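## Task

Lift the green ring and set it down flat on the pins of the post whose foot is green. While carrying it, the ring must not contact the table, the board, any post's foot, a robot base or any other fixed item, and it must not end up resting on a short spare post, another ring or a loose object. The posts are spring-mounted and must not be tipped over. Any such mistake means failure. The ring must stay in place by itself, not because the robot holds it; release it and pull the gripper away at the end.

## Robot and tools

Robot: two six-joint arms with parallel grippers, named left_arm and right_arm. The names do not refer to image sides. They face each other across the table; left_arm's base sits at about (+0.003, +0.476, +0.101) m and right_arm's at about (-0.074, -0.434, +0.089) m. Each gripper's fingers point along its own +x axis and close along its own y axis. The reported hand position is the point between the finger pads, roughly 3 to 4 cm short of the fingertips.

Scene frame: origin at the table centre, +z up, table surface at z = +0.020 m, left_arm on the +y side. Result state lines give each gripper's position (m), orientation as quat_wxyz, and linear/angular velocity, all in this frame. Printed positions can be a little off, more when an arm is stretched out.

Command row (used by both execute_actions and move): one flat list of 14 numbers covering both arms, each in [-1, 1]: dx, dy, dz, rx, ry, rz, opening for left_arm, then the same seven for right_arm. Always send all 14 even if one arm is idle. The first six per arm are an offset, not a pose: a displacement expressed in that gripper's own axes, measured from the gripper's measured pose at the start of the action (for the first action of a call, from the pose last reported). Scale: 1.0 equals 0.6 m of travel or 180 degrees of turn; rx, ry, rz form a single rotation vector. Opening is absolute, not an offset: +1 is fully open (0.088 m); empty fingers touch near -0.80, and values down to -1 add nothing more. Closing fully takes about 0.5 s or more.

execute_actions(actions): a list of actions; each action is a table of up to 15 rows, one row per 1/30 s step. If fewer than 15 rows are given, the last row is held for the remaining steps. Every row is relative to the action's start pose, not the prior row. An empty list only returns state and images. Per step the commanded pose is clipped to within 70 mm and 16 degrees of the measured pose, so long offsets need several actions; after an action an arm continues at most to its last clipped pose.

move(target, speed, blocking): target is one 14-number row as above, offsets from the pose in the last result that reported one. Grippers travel in straight lines and arrive together, taking 0.5 to 10 s (cut off at 10 s). speed is the top path speed in m/s, 0.002 to 0.5, default 0.25; turning is capped at twice that in rad/s. Openings are sent at the start. Paths do not avoid obstacles or the other arm; grippers lag and may overshoot speed, especially near full reach. With blocking=false you get a result after 0.5 s while motion continues; use wait(0) to check, and stop or wait before sending new rows. The result adds a 'move:' line with the ending (done, off_target, moving, held, fault) and limits (paced = pose clipped; held = steps blocked by a check, after which the arm may speed up), plus each gripper's distance from its target.

wait(seconds): 0 to 10; arms keep their last command; returns early if a move ends. stop(): brakes a running move; it needs room, fingers keep moving. zoom_image(camera, region): region [x0, y0, x1, y1] in pixels, top-left origin, at most 504 by 504, on one of cam_head_left, cam_head_right, cam_high, cam_low, cam_left_wrist, cam_right_wrist (all 504x504). read_manual(section) returns only licence text. finished_scene(scene) ends the numbered scene irreversibly and reports success; the next task appears in its result.

Result lines: 'Hand target' is the pose each arm is currently driven toward. grip_measured is the finger opening on the command scale; the last Joint positions value is the opening in metres. 'pose unreachable' means a clearance check altered or blocked that arm's command. Joint torques are total drive output, noisy and offset, not a contact gauge. MOTOR HOT appears from 50 °C; at 95 °C an OVER-TEMPERATURE FAULT holds the arm, and if it does not cool it goes limp. TORQUE FAULT: a joint hitting its load limit (waist 16.8, shoulder 20.8, elbow 20.8, wrist pitch 5.49, wrist yaw 5.47, wrist roll 5.13 N m, held weight included) freezes that arm for 10 s and drops the rest of the call.

Practice: friction may leave the gripper short or slightly tilted, and tiny moves may not happen; check position and orientation after each move and correct tilt. To grasp, command an opening clearly under grip_measured and keep it there; a bigger gap squeezes harder (about 34 N per pad), and a fast close can overload and spring open. For an idle arm, send the offset back to its desired pose in the first call and zeros afterwards, with its intended opening. Keep contacts slow and do not aim far beyond a contact point. Avoid arm-to-arm collisions, dropping rings, sweeping things off the table, knocking over spring posts, or dragging a ring over fixed surfaces. Loose objects may occasionally be nudged by outside pushes. Finish by opening and lifting away so the ring rests on its own.

Each tool is called after "Emit:" as name([rows], argument=value, ...), one row to a line, values as JSON.

## Session

Emit:
execute_actions(actions=[])

Scene clock: 0.00 s.
left_arm: end_effector_position=(+0.2327, +0.4445, +0.3473) grip_measured=+0.849 end_effector_quat_wxyz=(+0.757, -0.134, +0.634, -0.079) end_effector_velocity=(-0.005, +0.000, -0.002) end_effector_angular_velocity=(+0.007, +0.025, -0.008) | right_arm: end_effector_position=(-0.0842, -0.1745, +0.3225) grip_measured=+0.843 end_effector_quat_wxyz=(-0.266, +0.842, +0.394, -0.257) end_effector_velocity=(-0.001, -0.001, -0.004) end_effector_angular_velocity=(-0.029, -0.018, +0.010)
Joint positions: left_arm=[ 1.221  1.327  1.471 -1.54   0.305 -0.047  0.081] | right_arm=[ 1.023  0.915  0.64  -0.294  1.145 -1.885  0.08 ]
Joint velocities: left_arm=[-0.002  0.002 -0.002 -0.022 -0.007  0.007  0.   ] | right_arm=[ 0.002  0.002 -0.002 -0.022 -0.007 -0.007 -0.   ]
Joint torques (N m, as the arm reports them, + toward a larger angle): no reading
Motor temperatures (°C, as the motors report them): left_arm=[28 28 28 27 29 30] | right_arm=[29 30 29 27 31 28]
Heat: left arm: hottest wrist roll 30 °C (+0.0 °C/min); right arm: hottest wrist yaw 31 °C (+0.0 °C/min).
Hand target (left_arm): +0.233, +0.444, +0.347; +0.757, -0.134, +0.634, -0.079
Hand target (right_arm): -0.084, -0.175, +0.323; -0.266, +0.842, +0.394, -0.257

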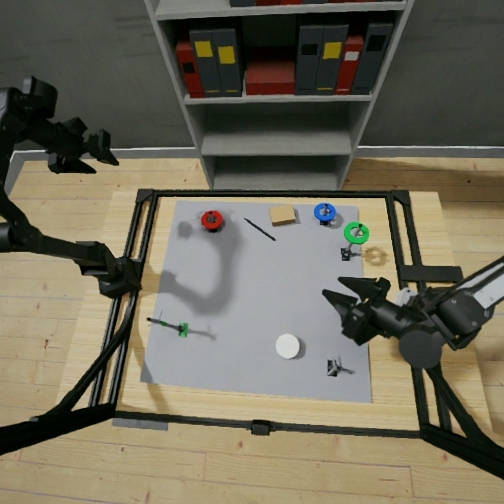

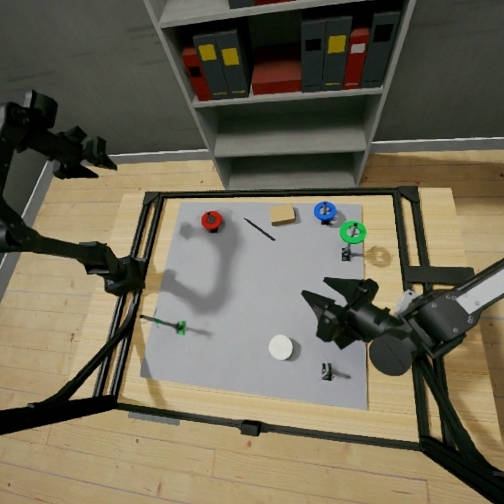

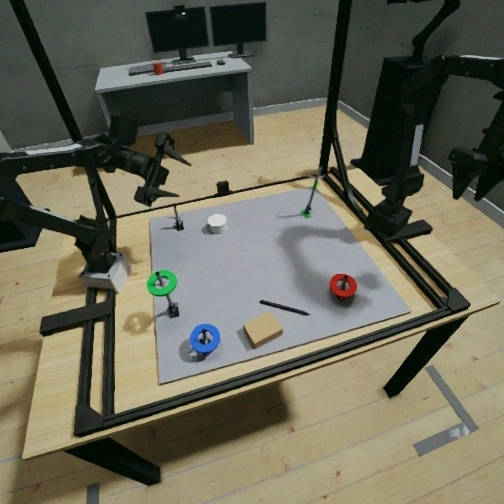

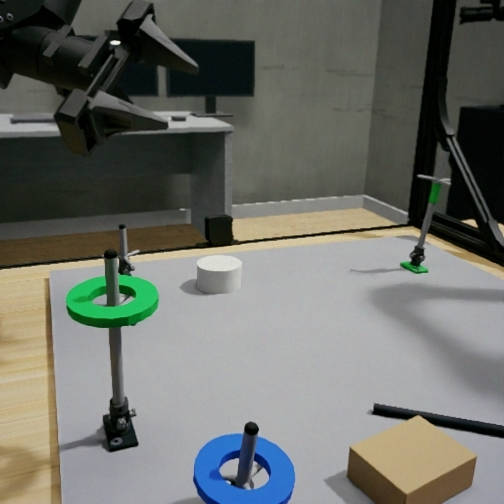

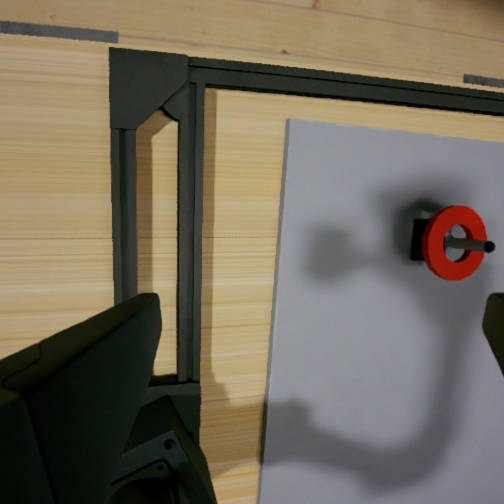

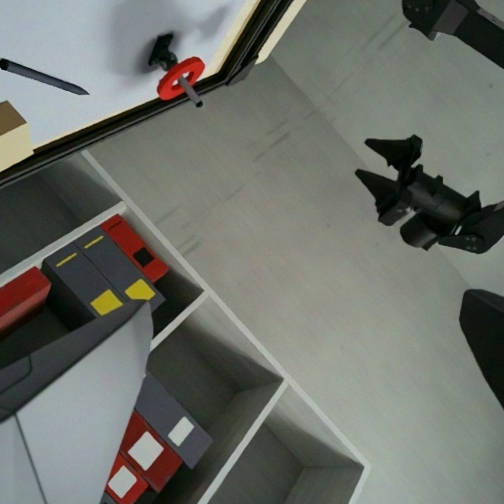

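Emit:
zoom_image(camera="cam_head_left", region=[100, 180, 420, 420])

Emit:
zoom_image(camera="cam_low", region=[340, 100, 504, 300])

Emit:
zoom_image(camera="cam_low", region=[30, 210, 230, 460])

Emit:
zoom_image(camera="cam_high", region=[260, 130, 380, 250])

Region (100, 180, 420, 420) of cam_head_left's 504x504 image, scaled by 1.575, with more detail than that image has; it fills the top 378 rows of this view, and the rest is white.

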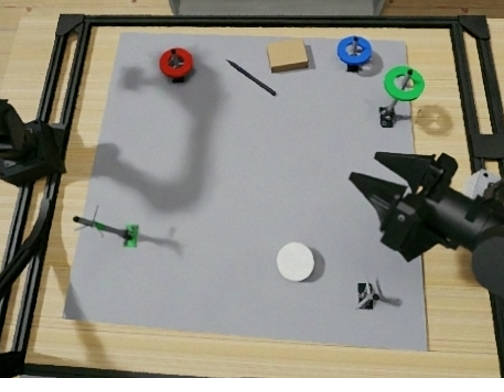

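Region (340, 100, 504, 300) of cam_low's 504x504 image, scaled by 2.520, with more detail than that image has; it fills the left 413 columns of this view, and the rest is white.

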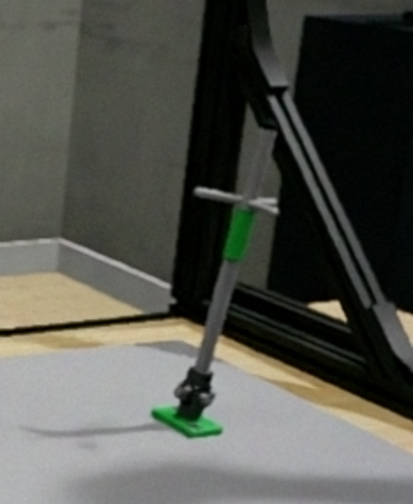

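Region (30, 210, 230, 460) of cam_low's 504x504 image, scaled by 2.016, with more detail than that image has; it fills the left 403 columns of this view, and the rest is white.

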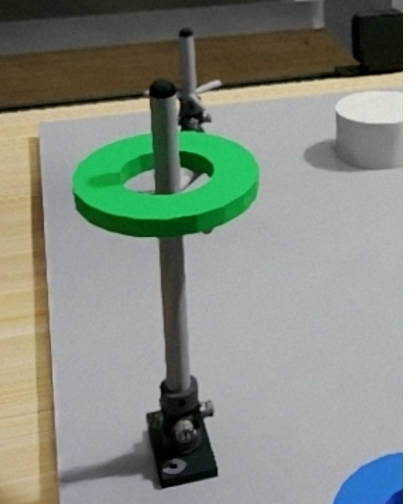

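Region (260, 130, 380, 250) of cam_high's 504x504 image, scaled by 4.200, with more detail than that image has.

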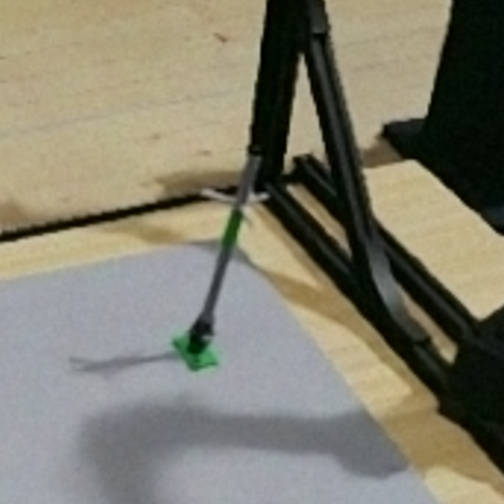

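Emit:
move(target=[0.136,-0.349,-0.354,0.464,0.115,0.042,1,-0.0075,0.281,-0.203,0.684,0.267,0.492,1], speed=0.35)

Scene clock: 6.03 s.
left_arm: end_effector_position=(+0.0498, +0.2033, +0.2998) grip_measured=+1.000 end_effector_quat_wxyz=(+0.547, +0.455, +0.542, -0.448) end_effector_velocity=(-0.000, -0.003, -0.001) end_effector_angular_velocity=(-0.001, -0.008, -0.000) | right_arm: end_effector_position=(+0.0773, -0.3017, +0.2991) grip_measured=+1.000 end_effector_quat_wxyz=(+0.678, -0.241, +0.648, +0.250) end_effector_velocity=(-0.001, -0.004, -0.001) end_effector_angular_velocity=(-0.003, +0.013, +0.005)
Joint positions: left_arm=[-0.249  1.606  1.564 -1.529 -0.013 -0.025  0.088] | right_arm=[-0.422  1.298  1.343 -1.571  0.004  0.013  0.088]
Joint velocities: left_arm=[-0.007  0.007  0.002  0.007 -0.007 -0.007  0.   ] | right_arm=[-0.017 -0.002 -0.007 -0.007 -0.007 -0.022  0.   ]
Joint torques (N m, as the arm reports them, + toward a larger angle): left_arm=[-0.41 -4.15  7.55 -0.35 -0.08  0.21] | right_arm=[-0.45 -2.63  7.06  0.19 -0.07 -0.12]
Motor temperatures (°C, as the motors report them): left_arm=[28 29 29 27 29 30] | right_arm=[29 30 30 27 31 28]
Heat: left arm: hottest wrist roll 30 °C (+0.0 °C/min); right arm: hottest wrist yaw 31 °C (+0.0 °C/min).
Hand target (left_arm): +0.050, +0.200, +0.300; +0.546, +0.458, +0.538, -0.450
Hand target (right_arm): +0.079, -0.301, +0.301; +0.678, -0.239, +0.649, +0.250
Off the commanded pose (left_arm): 0.004 m, 1 deg.
Off the commanded pose (right_arm): 0.005 m, 2 deg.
joint sent to its limit (right arm) — the command would take joint 4 (wrist pitch) past its lower limit, so that joint was sent only as far as its limit.
move: done

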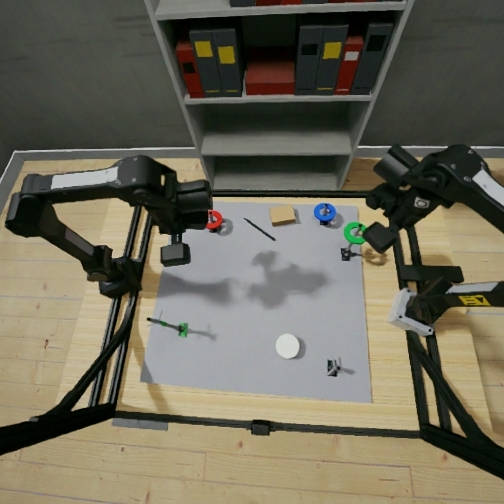

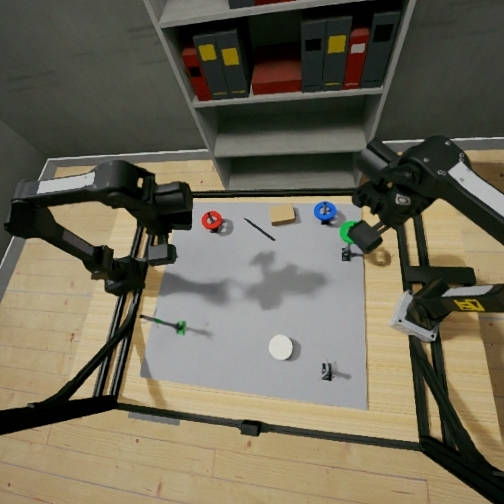

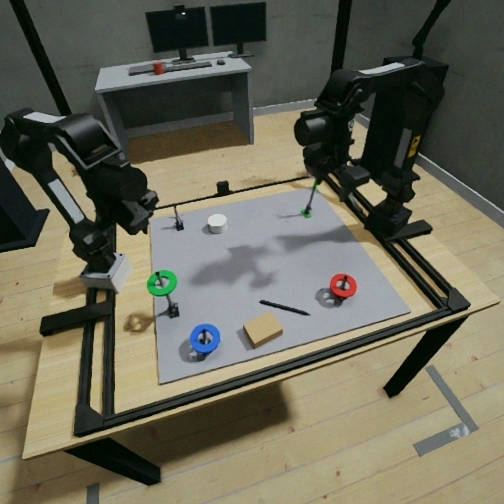

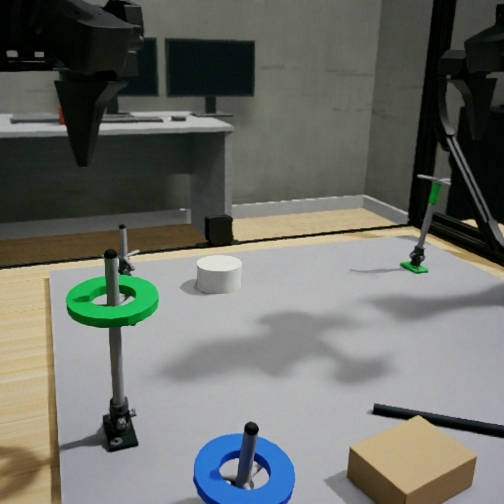

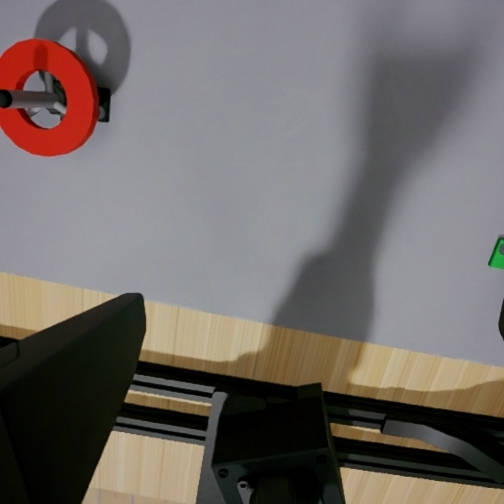

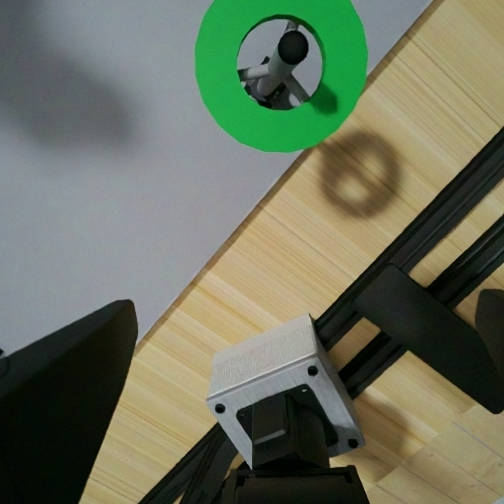

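Emit:
move(target=[0,-0.31,-0.167,0.26,0,0,1,0.03,0,0.115,0,0.014,0,1], speed=0.25)

Scene clock: 8.47 s.
left_arm: end_effector_position=(-0.1483, +0.2702, +0.2973) grip_measured=+1.000 end_effector_quat_wxyz=(+0.322, +0.636, +0.317, -0.625) end_effector_velocity=(+0.002, -0.000, +0.000) end_effector_angular_velocity=(-0.008, -0.022, +0.014) | right_arm: end_effector_position=(+0.1272, -0.2585, +0.2842) grip_measured=+1.000 end_effector_quat_wxyz=(+0.663, -0.246, +0.664, +0.245) end_effector_velocity=(-0.002, +0.002, -0.001) end_effector_angular_velocity=(+0.008, +0.024, +0.005)
Joint positions: left_arm=[-1.054  1.534  1.482 -1.53  -0.013 -0.011  0.088] | right_arm=[-0.425  1.568  1.512 -1.517  0.002  0.01   0.088]
Joint velocities: left_arm=[-0.007  0.002  0.002 -0.007 -0.022 -0.022  0.   ] | right_arm=[-0.002  0.007  0.002 -0.007 -0.022 -0.007  0.   ]
Joint torques (N m, as the arm reports them, + toward a larger angle): left_arm=[-0.46 -3.73  7.45 -0.13 -0.04 -0.27] | right_arm=[-0.27 -4.25  6.96  0.47  0.04 -0.11]
Motor temperatures (°C, as the motors report them): left_arm=[28 29 29 27 29 30] | right_arm=[29 31 31 27 31 28]
Heat: left arm: hottest wrist roll 30 °C (+0.0 °C/min); right arm: hottest shoulder 31 °C (+0.0 °C/min).
Hand target (left_arm): -0.151, +0.268, +0.298; +0.324, +0.635, +0.316, -0.626
Hand target (right_arm): +0.131, -0.257, +0.284; +0.664, -0.246, +0.663, +0.244
Off the commanded pose (left_arm): 0.004 m, 0 deg.
Off the commanded pose (right_arm): 0.004 m, 0 deg.
move: done

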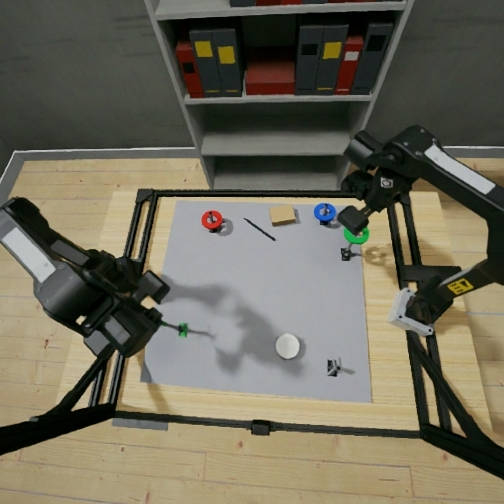

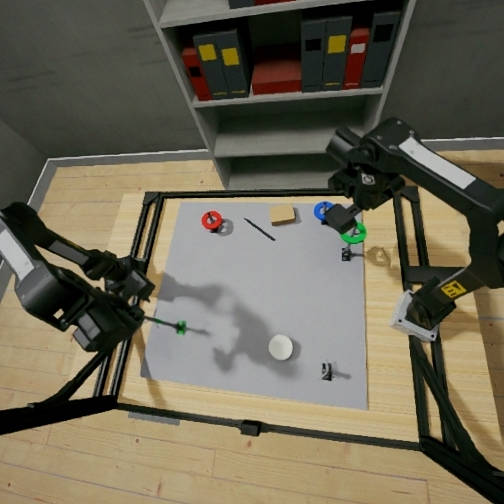

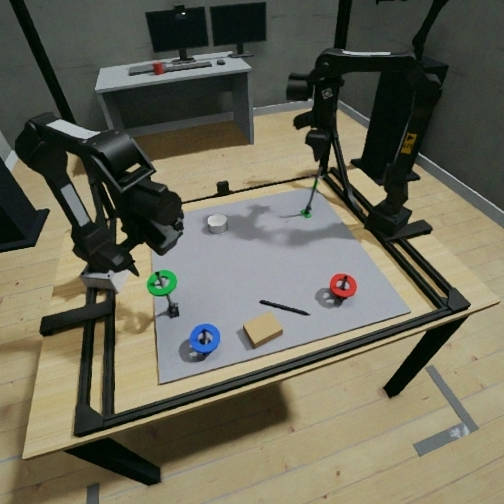

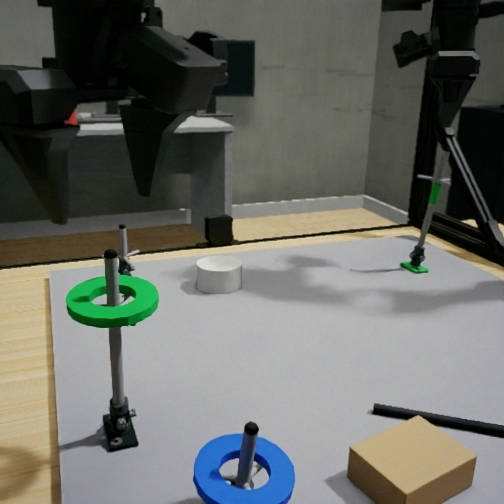

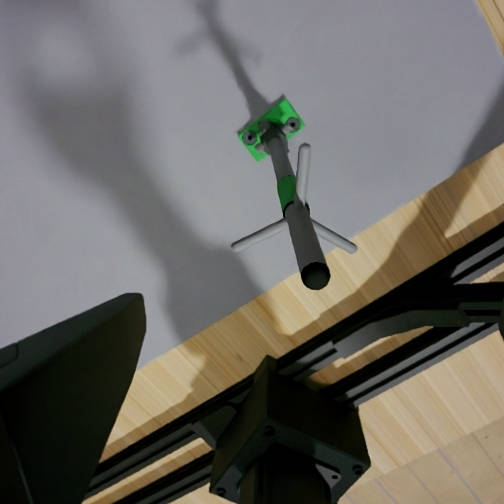

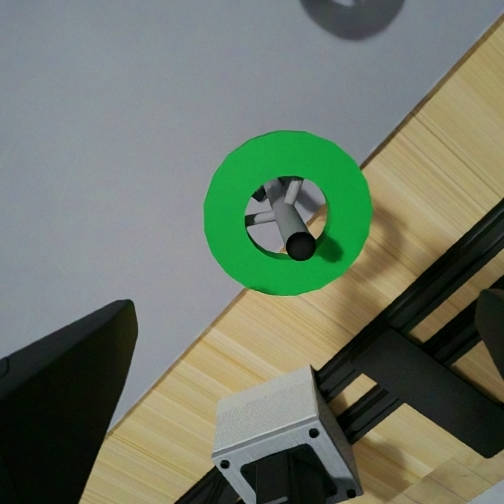

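Emit:
move(target=[0,0,0,0,0,0,1,0.075,0,0,0,0,0,1], speed=0.1)

Scene clock: 9.43 s.
left_arm: end_effector_position=(-0.1485, +0.2703, +0.2972) grip_measured=+1.000 end_effector_quat_wxyz=(+0.322, +0.636, +0.317, -0.625) end_effector_velocity=(-0.000, +0.002, -0.001) end_effector_angular_velocity=(+0.014, -0.001, -0.010) | right_arm: end_effector_position=(+0.1291, -0.2568, +0.2398) grip_measured=+1.000 end_effector_quat_wxyz=(+0.661, -0.247, +0.665, +0.244) end_effector_velocity=(-0.002, -0.003, -0.005) end_effector_angular_velocity=(-0.003, +0.014, -0.015)
Joint positions: left_arm=[-1.054  1.534  1.482 -1.53  -0.013 -0.011  0.088] | right_arm=[-0.425  1.564  1.332 -1.344  0.002  0.01   0.088]
Joint velocities: left_arm=[-0.002  0.002 -0.002 -0.007  0.007  0.007  0.   ] | right_arm=[-0.007 -0.002 -0.022  0.007 -0.007  0.007  0.   ]
Joint torques (N m, as the arm reports them, + toward a larger angle): left_arm=[ 0.08 -4.6   5.8  -0.22  0.03 -0.01] | right_arm=[-0.07 -6.64  4.28  0.49  0.02 -0.03]
Motor temperatures (°C, as the motors report them): left_arm=[28 29 29 27 29 30] | right_arm=[29 31 31 27 31 28]
Heat: left arm: hottest wrist roll 30 °C (+0.0 °C/min); right arm: hottest shoulder 31 °C (+0.0 °C/min).
Hand target (left_arm): -0.148, +0.270, +0.297; +0.322, +0.636, +0.317, -0.625
Hand target (right_arm): +0.127, -0.258, +0.239; +0.662, -0.246, +0.664, +0.244
Off the commanded pose (left_arm): 0.000 m, 0 deg.
Off the commanded pose (right_arm): 0.003 m, 0 deg.
move: done

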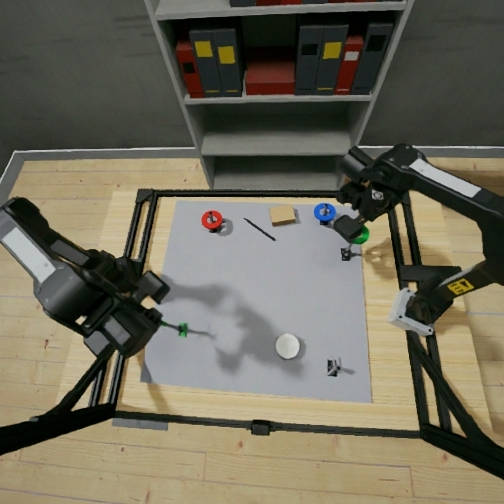

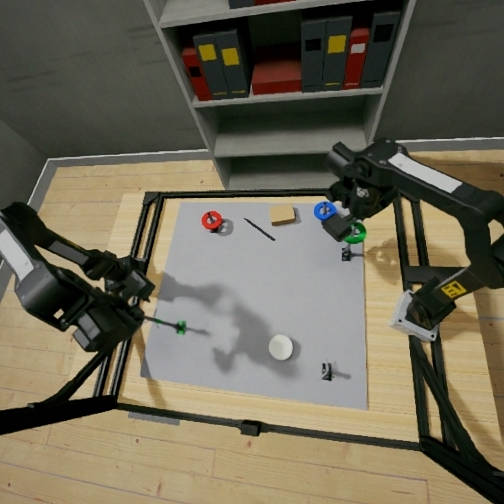

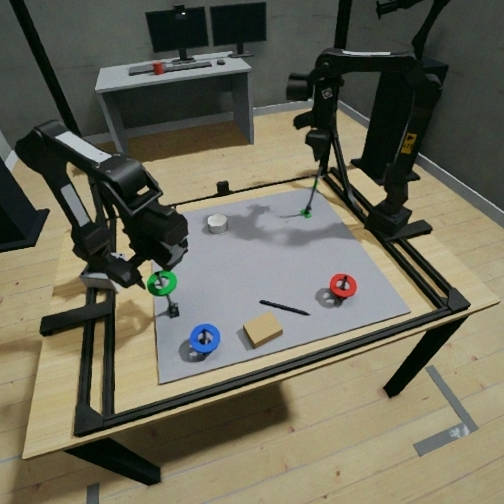

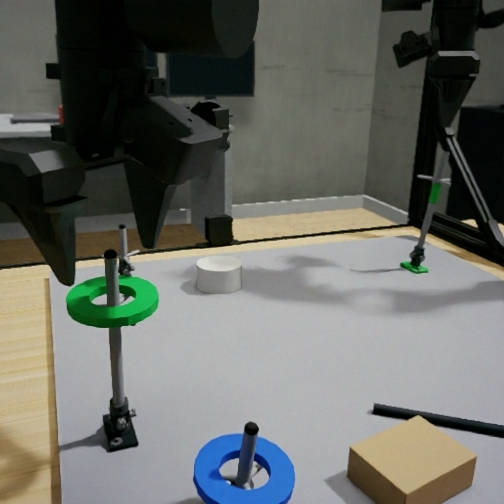

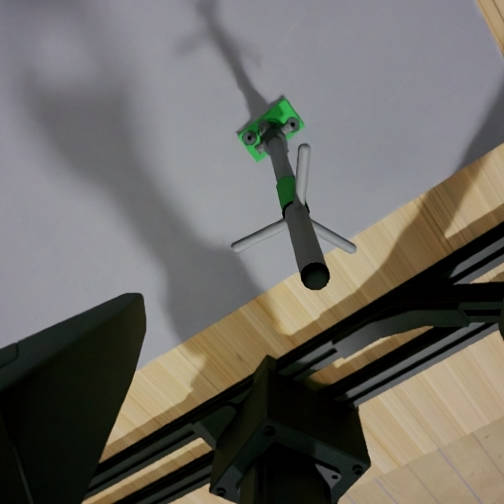

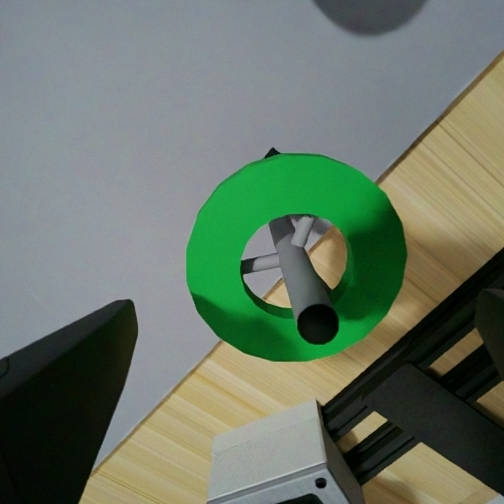

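Emit:
move(target=[0,0,0,0,0,0,1,0.042,0,0.007,0,0,0,1], speed=0.06)

Scene clock: 10.40 s.
left_arm: end_effector_position=(-0.1485, +0.2703, +0.2972) grip_measured=+1.000 end_effector_quat_wxyz=(+0.322, +0.636, +0.317, -0.625) end_effector_velocity=(+0.005, +0.003, +0.000) end_effector_angular_velocity=(+0.013, -0.019, -0.005) | right_arm: end_effector_position=(+0.1336, -0.2528, +0.2212) grip_measured=+1.000 end_effector_quat_wxyz=(+0.668, -0.244, +0.658, +0.247) end_effector_velocity=(+0.000, -0.002, -0.002) end_effector_angular_velocity=(-0.007, -0.003, +0.005)
Joint positions: left_arm=[-1.054  1.534  1.482 -1.53  -0.013 -0.011  0.088] | right_arm=[-0.425  1.572  1.266 -1.249  0.002  0.01   0.088]
Joint velocities: left_arm=[ 0.002 -0.002 -0.002 -0.022 -0.007  0.007  0.   ] | right_arm=[-0.002 -0.002 -0.012  0.007  0.007 -0.007  0.   ]
Joint torques (N m, as the arm reports them, + toward a larger angle): left_arm=[-0.19 -4.62  5.89 -0.22  0.05  0.02] | right_arm=[-0.1  -4.39  4.53  0.61  0.01 -0.04]
Motor temperatures (°C, as the motors report them): left_arm=[28 29 29 27 29 30] | right_arm=[29 31 31 27 31 28]
Heat: left arm: hottest wrist roll 30 °C (+0.0 °C/min); right arm: hottest shoulder 31 °C (+0.0 °C/min).
Hand target (left_arm): -0.148, +0.270, +0.297; +0.322, +0.636, +0.317, -0.625
Hand target (right_arm): +0.132, -0.254, +0.215; +0.662, -0.247, +0.665, +0.244
Off the commanded pose (left_arm): 0.000 m, 0 deg.
Off the commanded pose (right_arm): 0.007 m, 1 deg.
move: done

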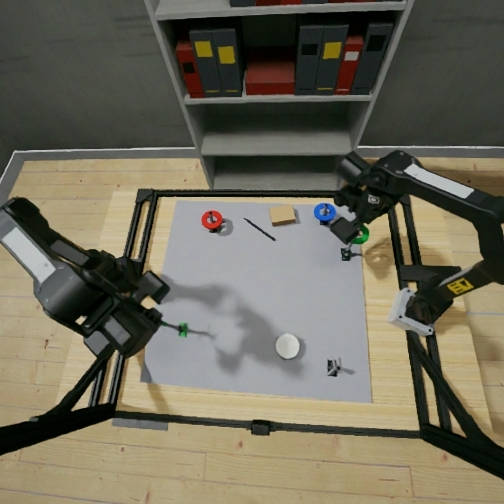

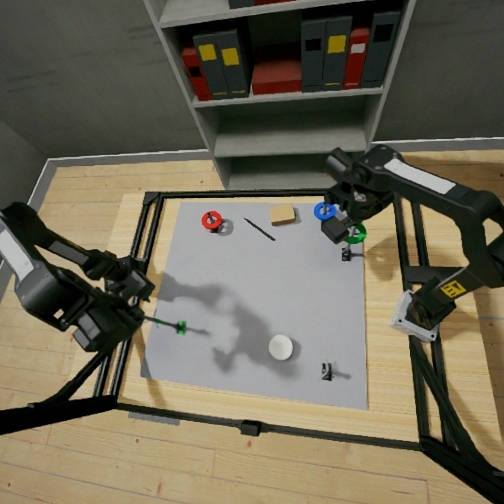

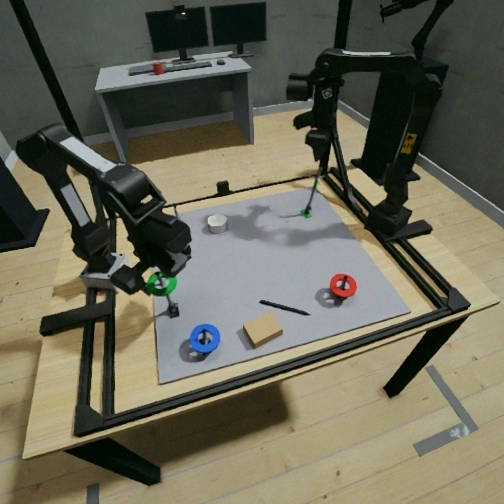

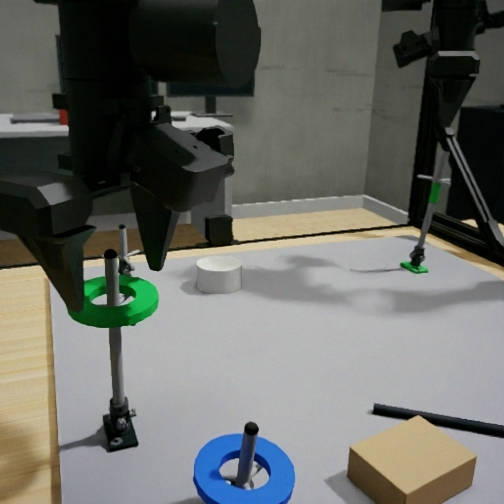

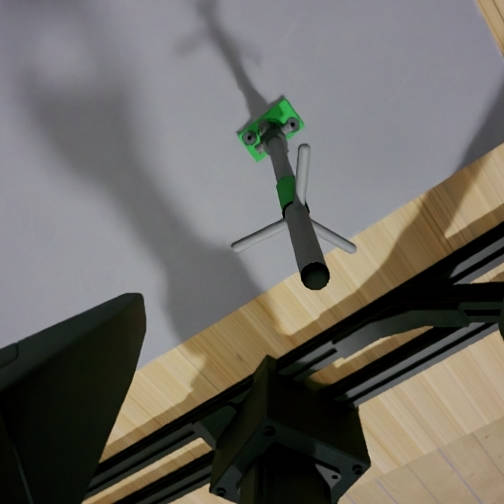

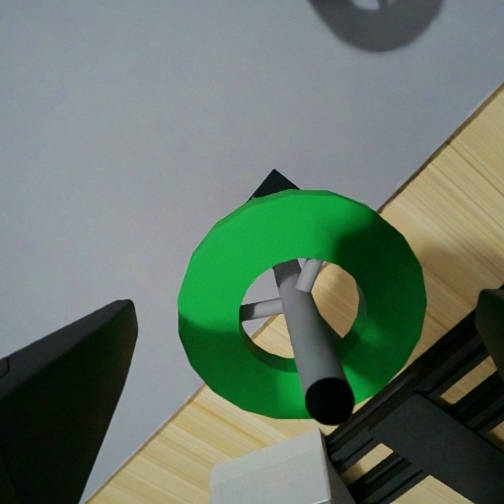

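Emit:
move(target=[0,0,0,0,0,0,1,0.05,0,-0.004,0.11,0.005,0,1], speed=0.08)

Emit:
zoom_image(camera="cam_low", region=[20, 180, 220, 380])

Scene clock: 13.07 s.
left_arm: end_effector_position=(-0.1485, +0.2703, +0.2972) grip_measured=+1.000 end_effector_quat_wxyz=(+0.322, +0.636, +0.317, -0.625) end_effector_velocity=(+0.001, +0.001, -0.001) end_effector_angular_velocity=(+0.005, -0.013, +0.019) | right_arm: end_effector_position=(+0.1340, -0.2524, +0.1974) grip_measured=+1.000 end_effector_quat_wxyz=(+0.702, -0.126, +0.689, +0.133) end_effector_velocity=(-0.004, -0.000, -0.000) end_effector_angular_velocity=(+0.012, +0.020, -0.009)
Joint positions: left_arm=[-1.054  1.534  1.482 -1.53  -0.013 -0.011  0.088] | right_arm=[-0.425  1.58   1.179 -1.149  0.001  0.35   0.088]
Joint velocities: left_arm=[-0.002  0.002 -0.002 -0.007 -0.007 -0.022  0.   ] | right_arm=[-0.002 -0.007 -0.007 -0.007 -0.022  0.007  0.   ]
Joint torques (N m, as the arm reports them, + toward a larger angle): left_arm=[-0.09 -4.56  5.77 -0.22  0.02  0.01] | right_arm=[-0.18 -4.36  4.33  0.58 -0.05 -0.01]
Motor temperatures (°C, as the motors report them): left_arm=[28 30 29 27 29 30] | right_arm=[29 31 31 27 31 28]
Heat: left arm: hottest shoulder 30 °C (+0.0 °C/min); right arm: hottest shoulder 31 °C (+0.0 °C/min).
Hand target (left_arm): -0.148, +0.270, +0.297; +0.322, +0.636, +0.317, -0.625
Hand target (right_arm): +0.132, -0.254, +0.191; +0.695, -0.128, +0.696, +0.128
Off the commanded pose (left_arm): 0.000 m, 0 deg.
Off the commanded pose (right_arm): 0.007 m, 1 deg.
move: done

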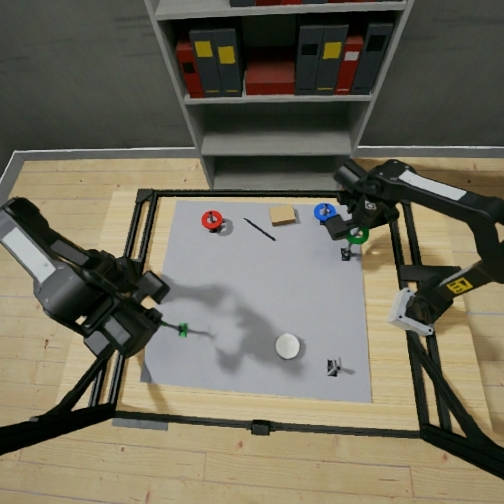

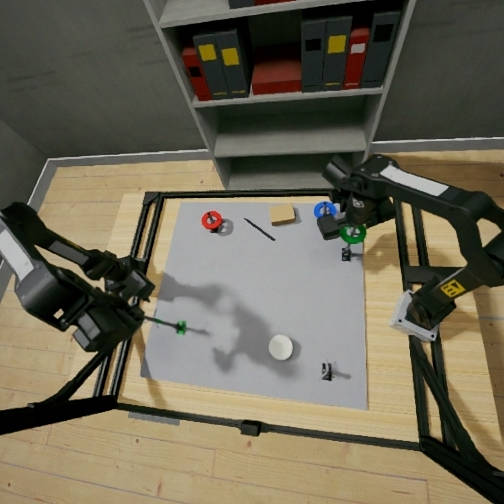

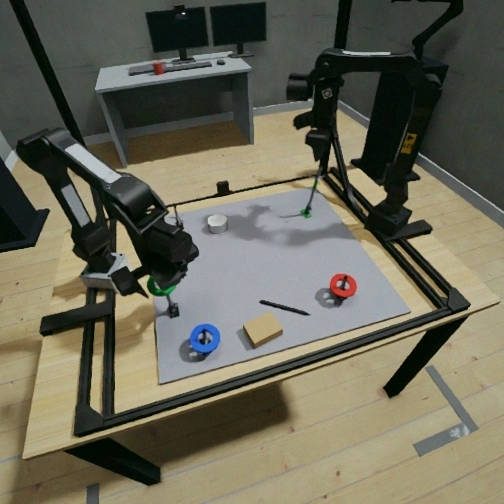

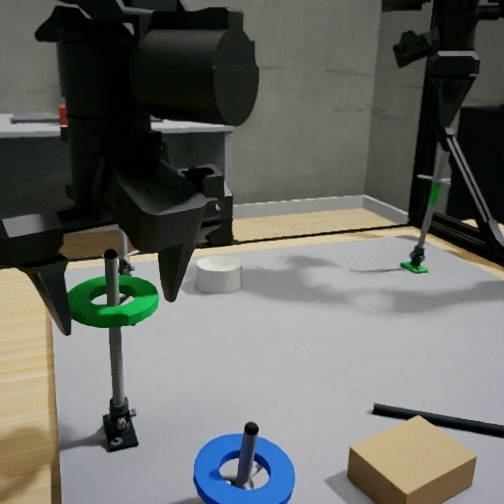

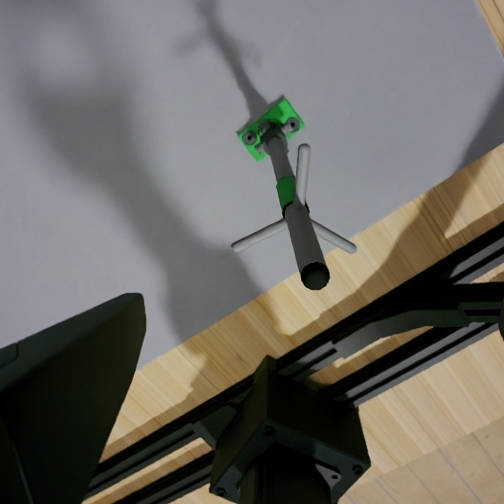

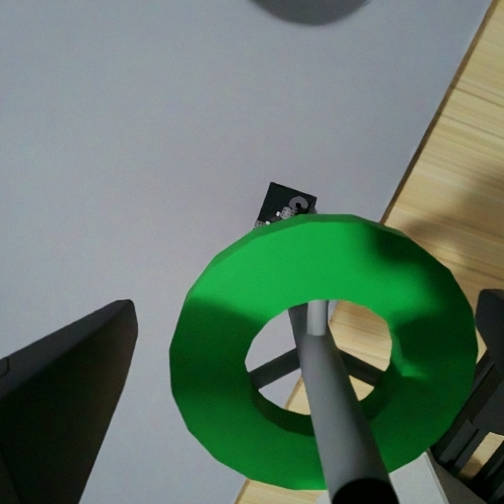

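Region (20, 180, 220, 380) of cam_low's 504x504 image, scaled by 2.520, with more detail than that image has.

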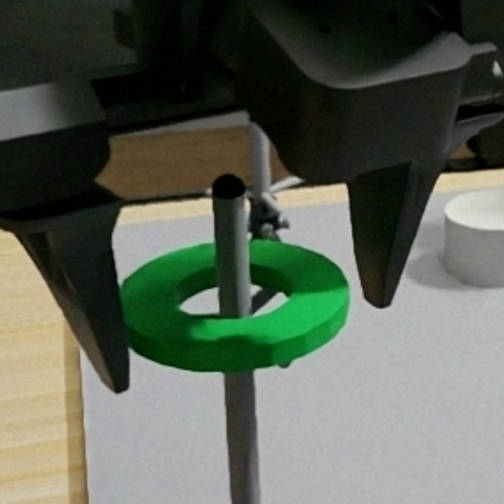

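Emit:
move(target=[0,0,0,0,0,0,1,0.022,-0.005,-0.011,0,0.006,0,1], speed=0.04)

Emit:
zoom_image(camera="cam_low", region=[20, 180, 220, 380])

Scene clock: 13.97 s.
left_arm: end_effector_position=(-0.1485, +0.2703, +0.2972) grip_measured=+1.000 end_effector_quat_wxyz=(+0.322, +0.636, +0.317, -0.625) end_effector_velocity=(+0.000, +0.003, -0.001) end_effector_angular_velocity=(+0.014, -0.001, -0.010) | right_arm: end_effector_position=(+0.1310, -0.2551, +0.1870) grip_measured=+1.000 end_effector_quat_wxyz=(+0.698, -0.127, +0.692, +0.133) end_effector_velocity=(-0.004, -0.003, -0.002) end_effector_angular_velocity=(-0.006, +0.018, -0.010)
Joint positions: left_arm=[-1.054  1.534  1.482 -1.53  -0.013 -0.011  0.088] | right_arm=[-0.428  1.58   1.137 -1.117 -0.003  0.347  0.088]
Joint velocities: left_arm=[-0.002 -0.002 -0.007 -0.007  0.007  0.007  0.   ] | right_arm=[-0.002 -0.002 -0.012 -0.007 -0.007  0.007  0.   ]
Joint torques (N m, as the arm reports them, + toward a larger angle): left_arm=[-0.08 -4.54  5.84 -0.23  0.02 -0.02] | right_arm=[-0.37 -5.56  4.46  0.57 -0.08 -0.14]
Motor temperatures (°C, as the motors report them): left_arm=[28 30 29 27 29 30] | right_arm=[29 31 31 27 31 28]
Heat: left arm: hottest shoulder 30 °C (+0.0 °C/min); right arm: hottest shoulder 31 °C (+0.0 °C/min).
Hand target (left_arm): -0.148, +0.270, +0.297; +0.322, +0.636, +0.317, -0.625
Hand target (right_arm): +0.129, -0.257, +0.184; +0.695, -0.128, +0.695, +0.132
Off the commanded pose (left_arm): 0.000 m, 0 deg.
Off the commanded pose (right_arm): 0.004 m, 0 deg.
move: done

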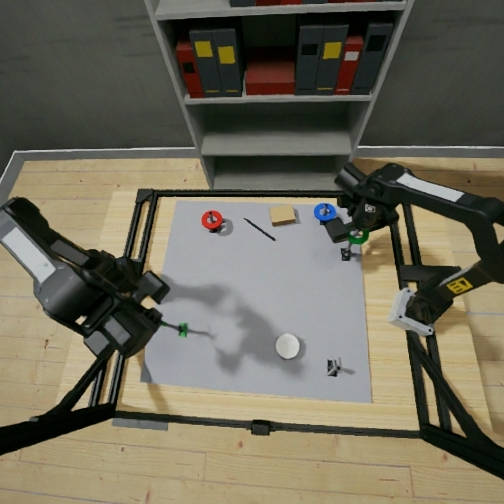

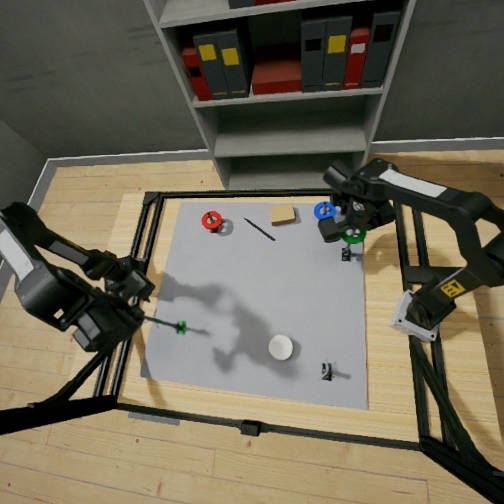

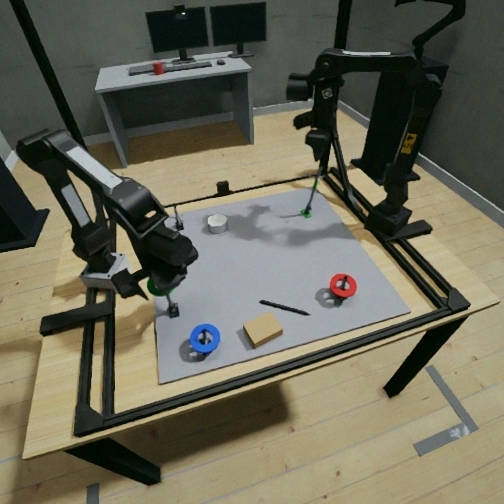

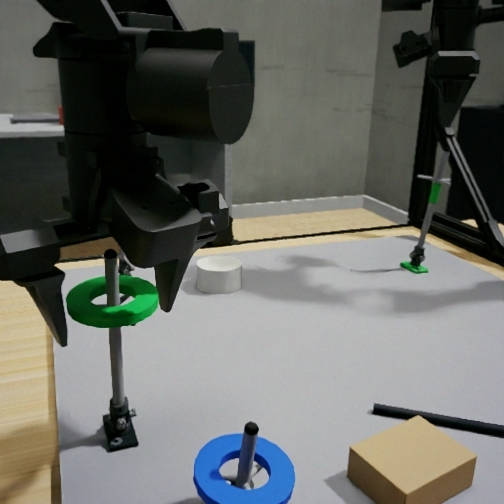

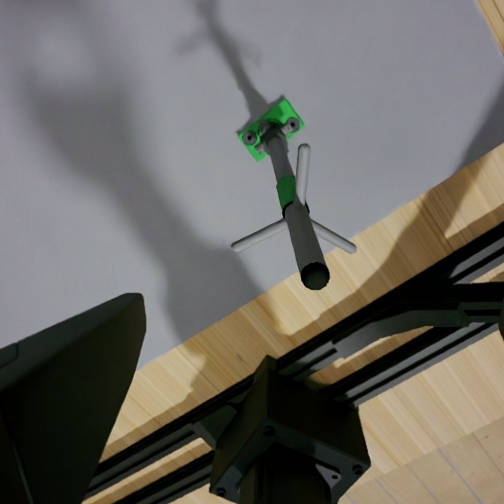

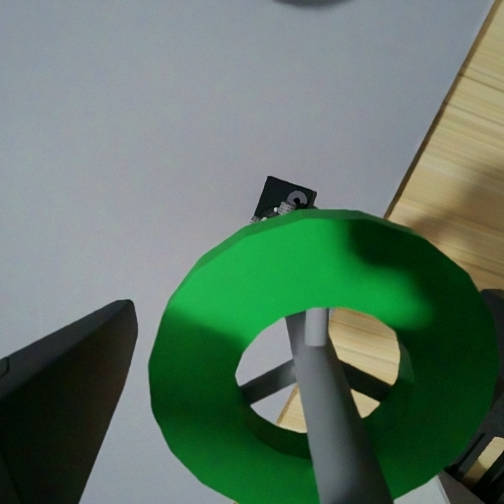

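Region (20, 180, 220, 380) of cam_low's 504x504 image, scaled by 2.520, with more detail than that image has.

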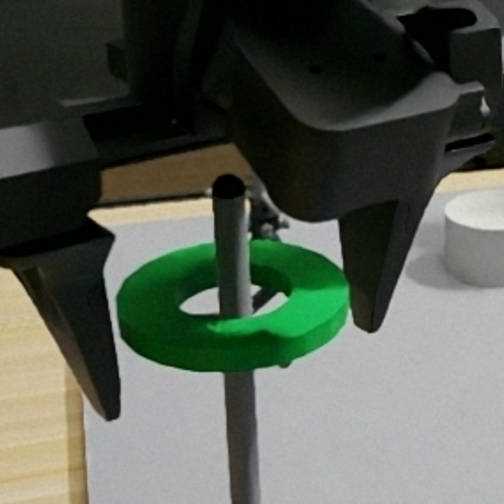

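Emit:
execute_actions([
  [[0,0,0,0,0,0,1,0,0,0,0,0,0,0.9],[0,0,0,0,0,0,1,0,0,0,0,0,0,0.85],[0,0,0,0,0,0,1,0,0,0,0,0,0,0.8],[0,0,0,0,0,0,1,0,0,0,0,0,0,0.76],[0,0,0,0,0,0,1,0,0,0,0,0,0,0.72],[0,0,0,0,0,0,1,0,0,0,0,0,0,0.69],[0,0,0,0,0,0,1,0,0,0,0,0,0,0.66],[0,0,0,0,0,0,1,0,0,0,0,0,0,0.63],[0,0,0,0,0,0,1,0,0,0,0,0,0,0.6],[0,0,0,0,0,0,1,0,0,0,0,0,0,0.57],[0,0,0,0,0,0,1,0,0,0,0,0,0,0.54],[0,0,0,0,0,0,1,0,0,0,0,0,0,0.51],[0,0,0,0,0,0,1,0,0,0,0,0,0,0.48],[0,0,0,0,0,0,1,0,0,0,0,0,0,0.45],[0,0,0,0,0,0,1,0,0,0,0,0,0,0.42]],
  [[0,0,0,0,0,0,1,0,0,0,0,0,0,0.4]],
])

Scene clock: 15.17 s.
left_arm: end_effector_position=(-0.1485, +0.2703, +0.2972) grip_measured=+1.000 end_effector_quat_wxyz=(+0.322, +0.636, +0.317, -0.625) end_effector_velocity=(-0.000, +0.003, -0.000) end_effector_angular_velocity=(+0.010, +0.001, -0.010) | right_arm: end_effector_position=(+0.1309, -0.2552, +0.1868) grip_measured=+0.613 end_effector_quat_wxyz=(+0.698, -0.127, +0.692, +0.133) end_effector_velocity=(+0.000, +0.001, +0.000) end_effector_angular_velocity=(+0.010, -0.001, +0.005)
Joint positions: left_arm=[-1.054  1.534  1.482 -1.53  -0.013 -0.011  0.088] | right_arm=[-0.428  1.58   1.136 -1.116 -0.003  0.347  0.069]
Joint velocities: left_arm=[-0.002 -0.002 -0.002 -0.007  0.007  0.007  0.   ] | right_arm=[-0.002 -0.002 -0.002  0.007 -0.007 -0.007 -0.   ]
Joint torques (N m, as the arm reports them, + toward a larger angle): left_arm=[-0.02 -4.64  5.93 -0.23  0.03 -0.02] | right_arm=[-0.07 -5.36  5.6   0.34  0.03 -0.03]
Motor temperatures (°C, as the motors report them): left_arm=[28 30 30 27 29 30] | right_arm=[29 31 31 27 31 28]
Heat: left arm: hottest shoulder 30 °C (+0.0 °C/min); right arm: hottest shoulder 31 °C (+0.0 °C/min).
Hand target (left_arm): -0.148, +0.270, +0.297; +0.322, +0.636, +0.317, -0.625
Hand target (right_arm): +0.131, -0.255, +0.187; +0.698, -0.127, +0.692, +0.133
Off the commanded pose (left_arm): 0.000 m, 0 deg.
Off the commanded pose (right_arm): 0.000 m, 0 deg.

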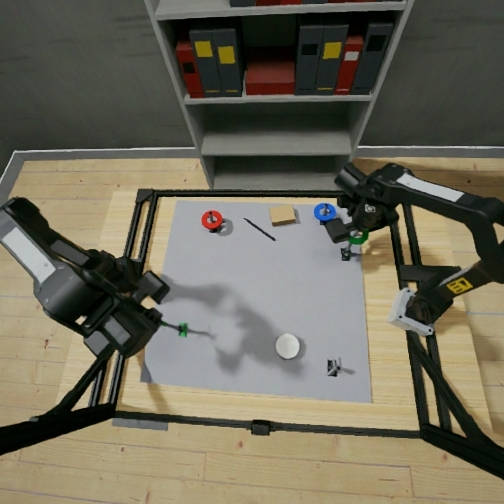

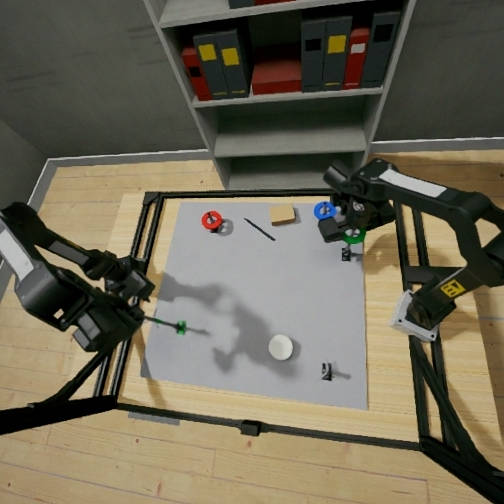

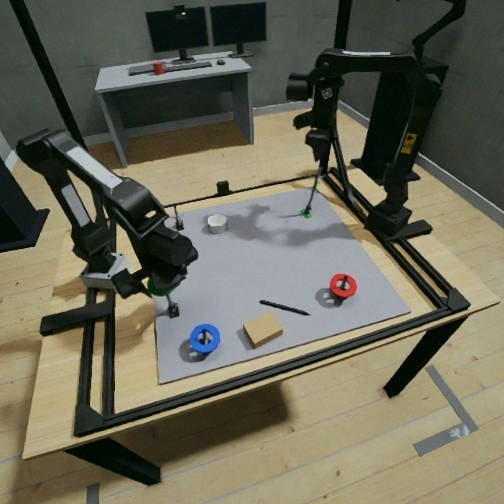

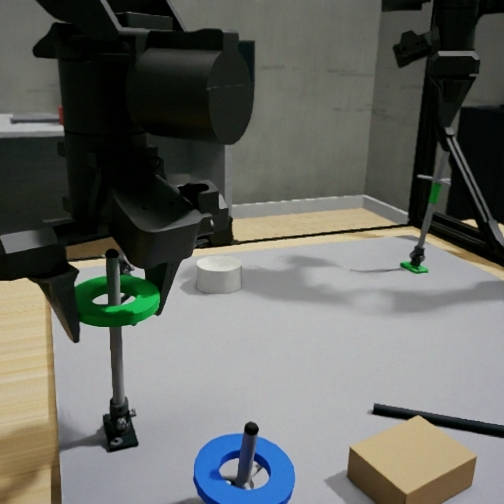

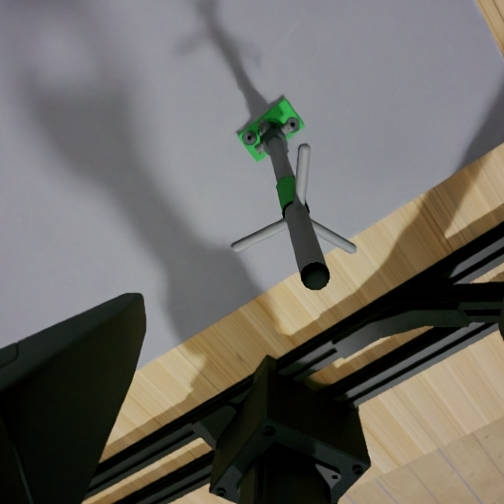

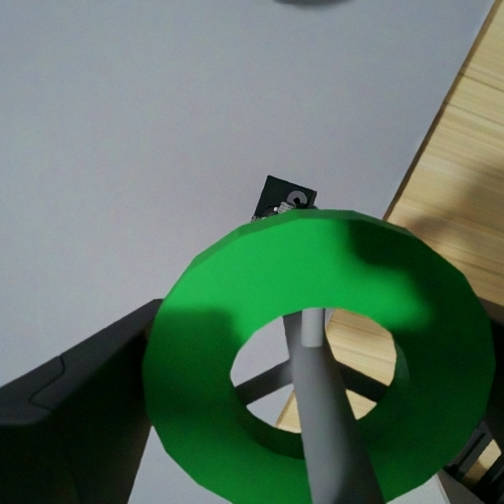

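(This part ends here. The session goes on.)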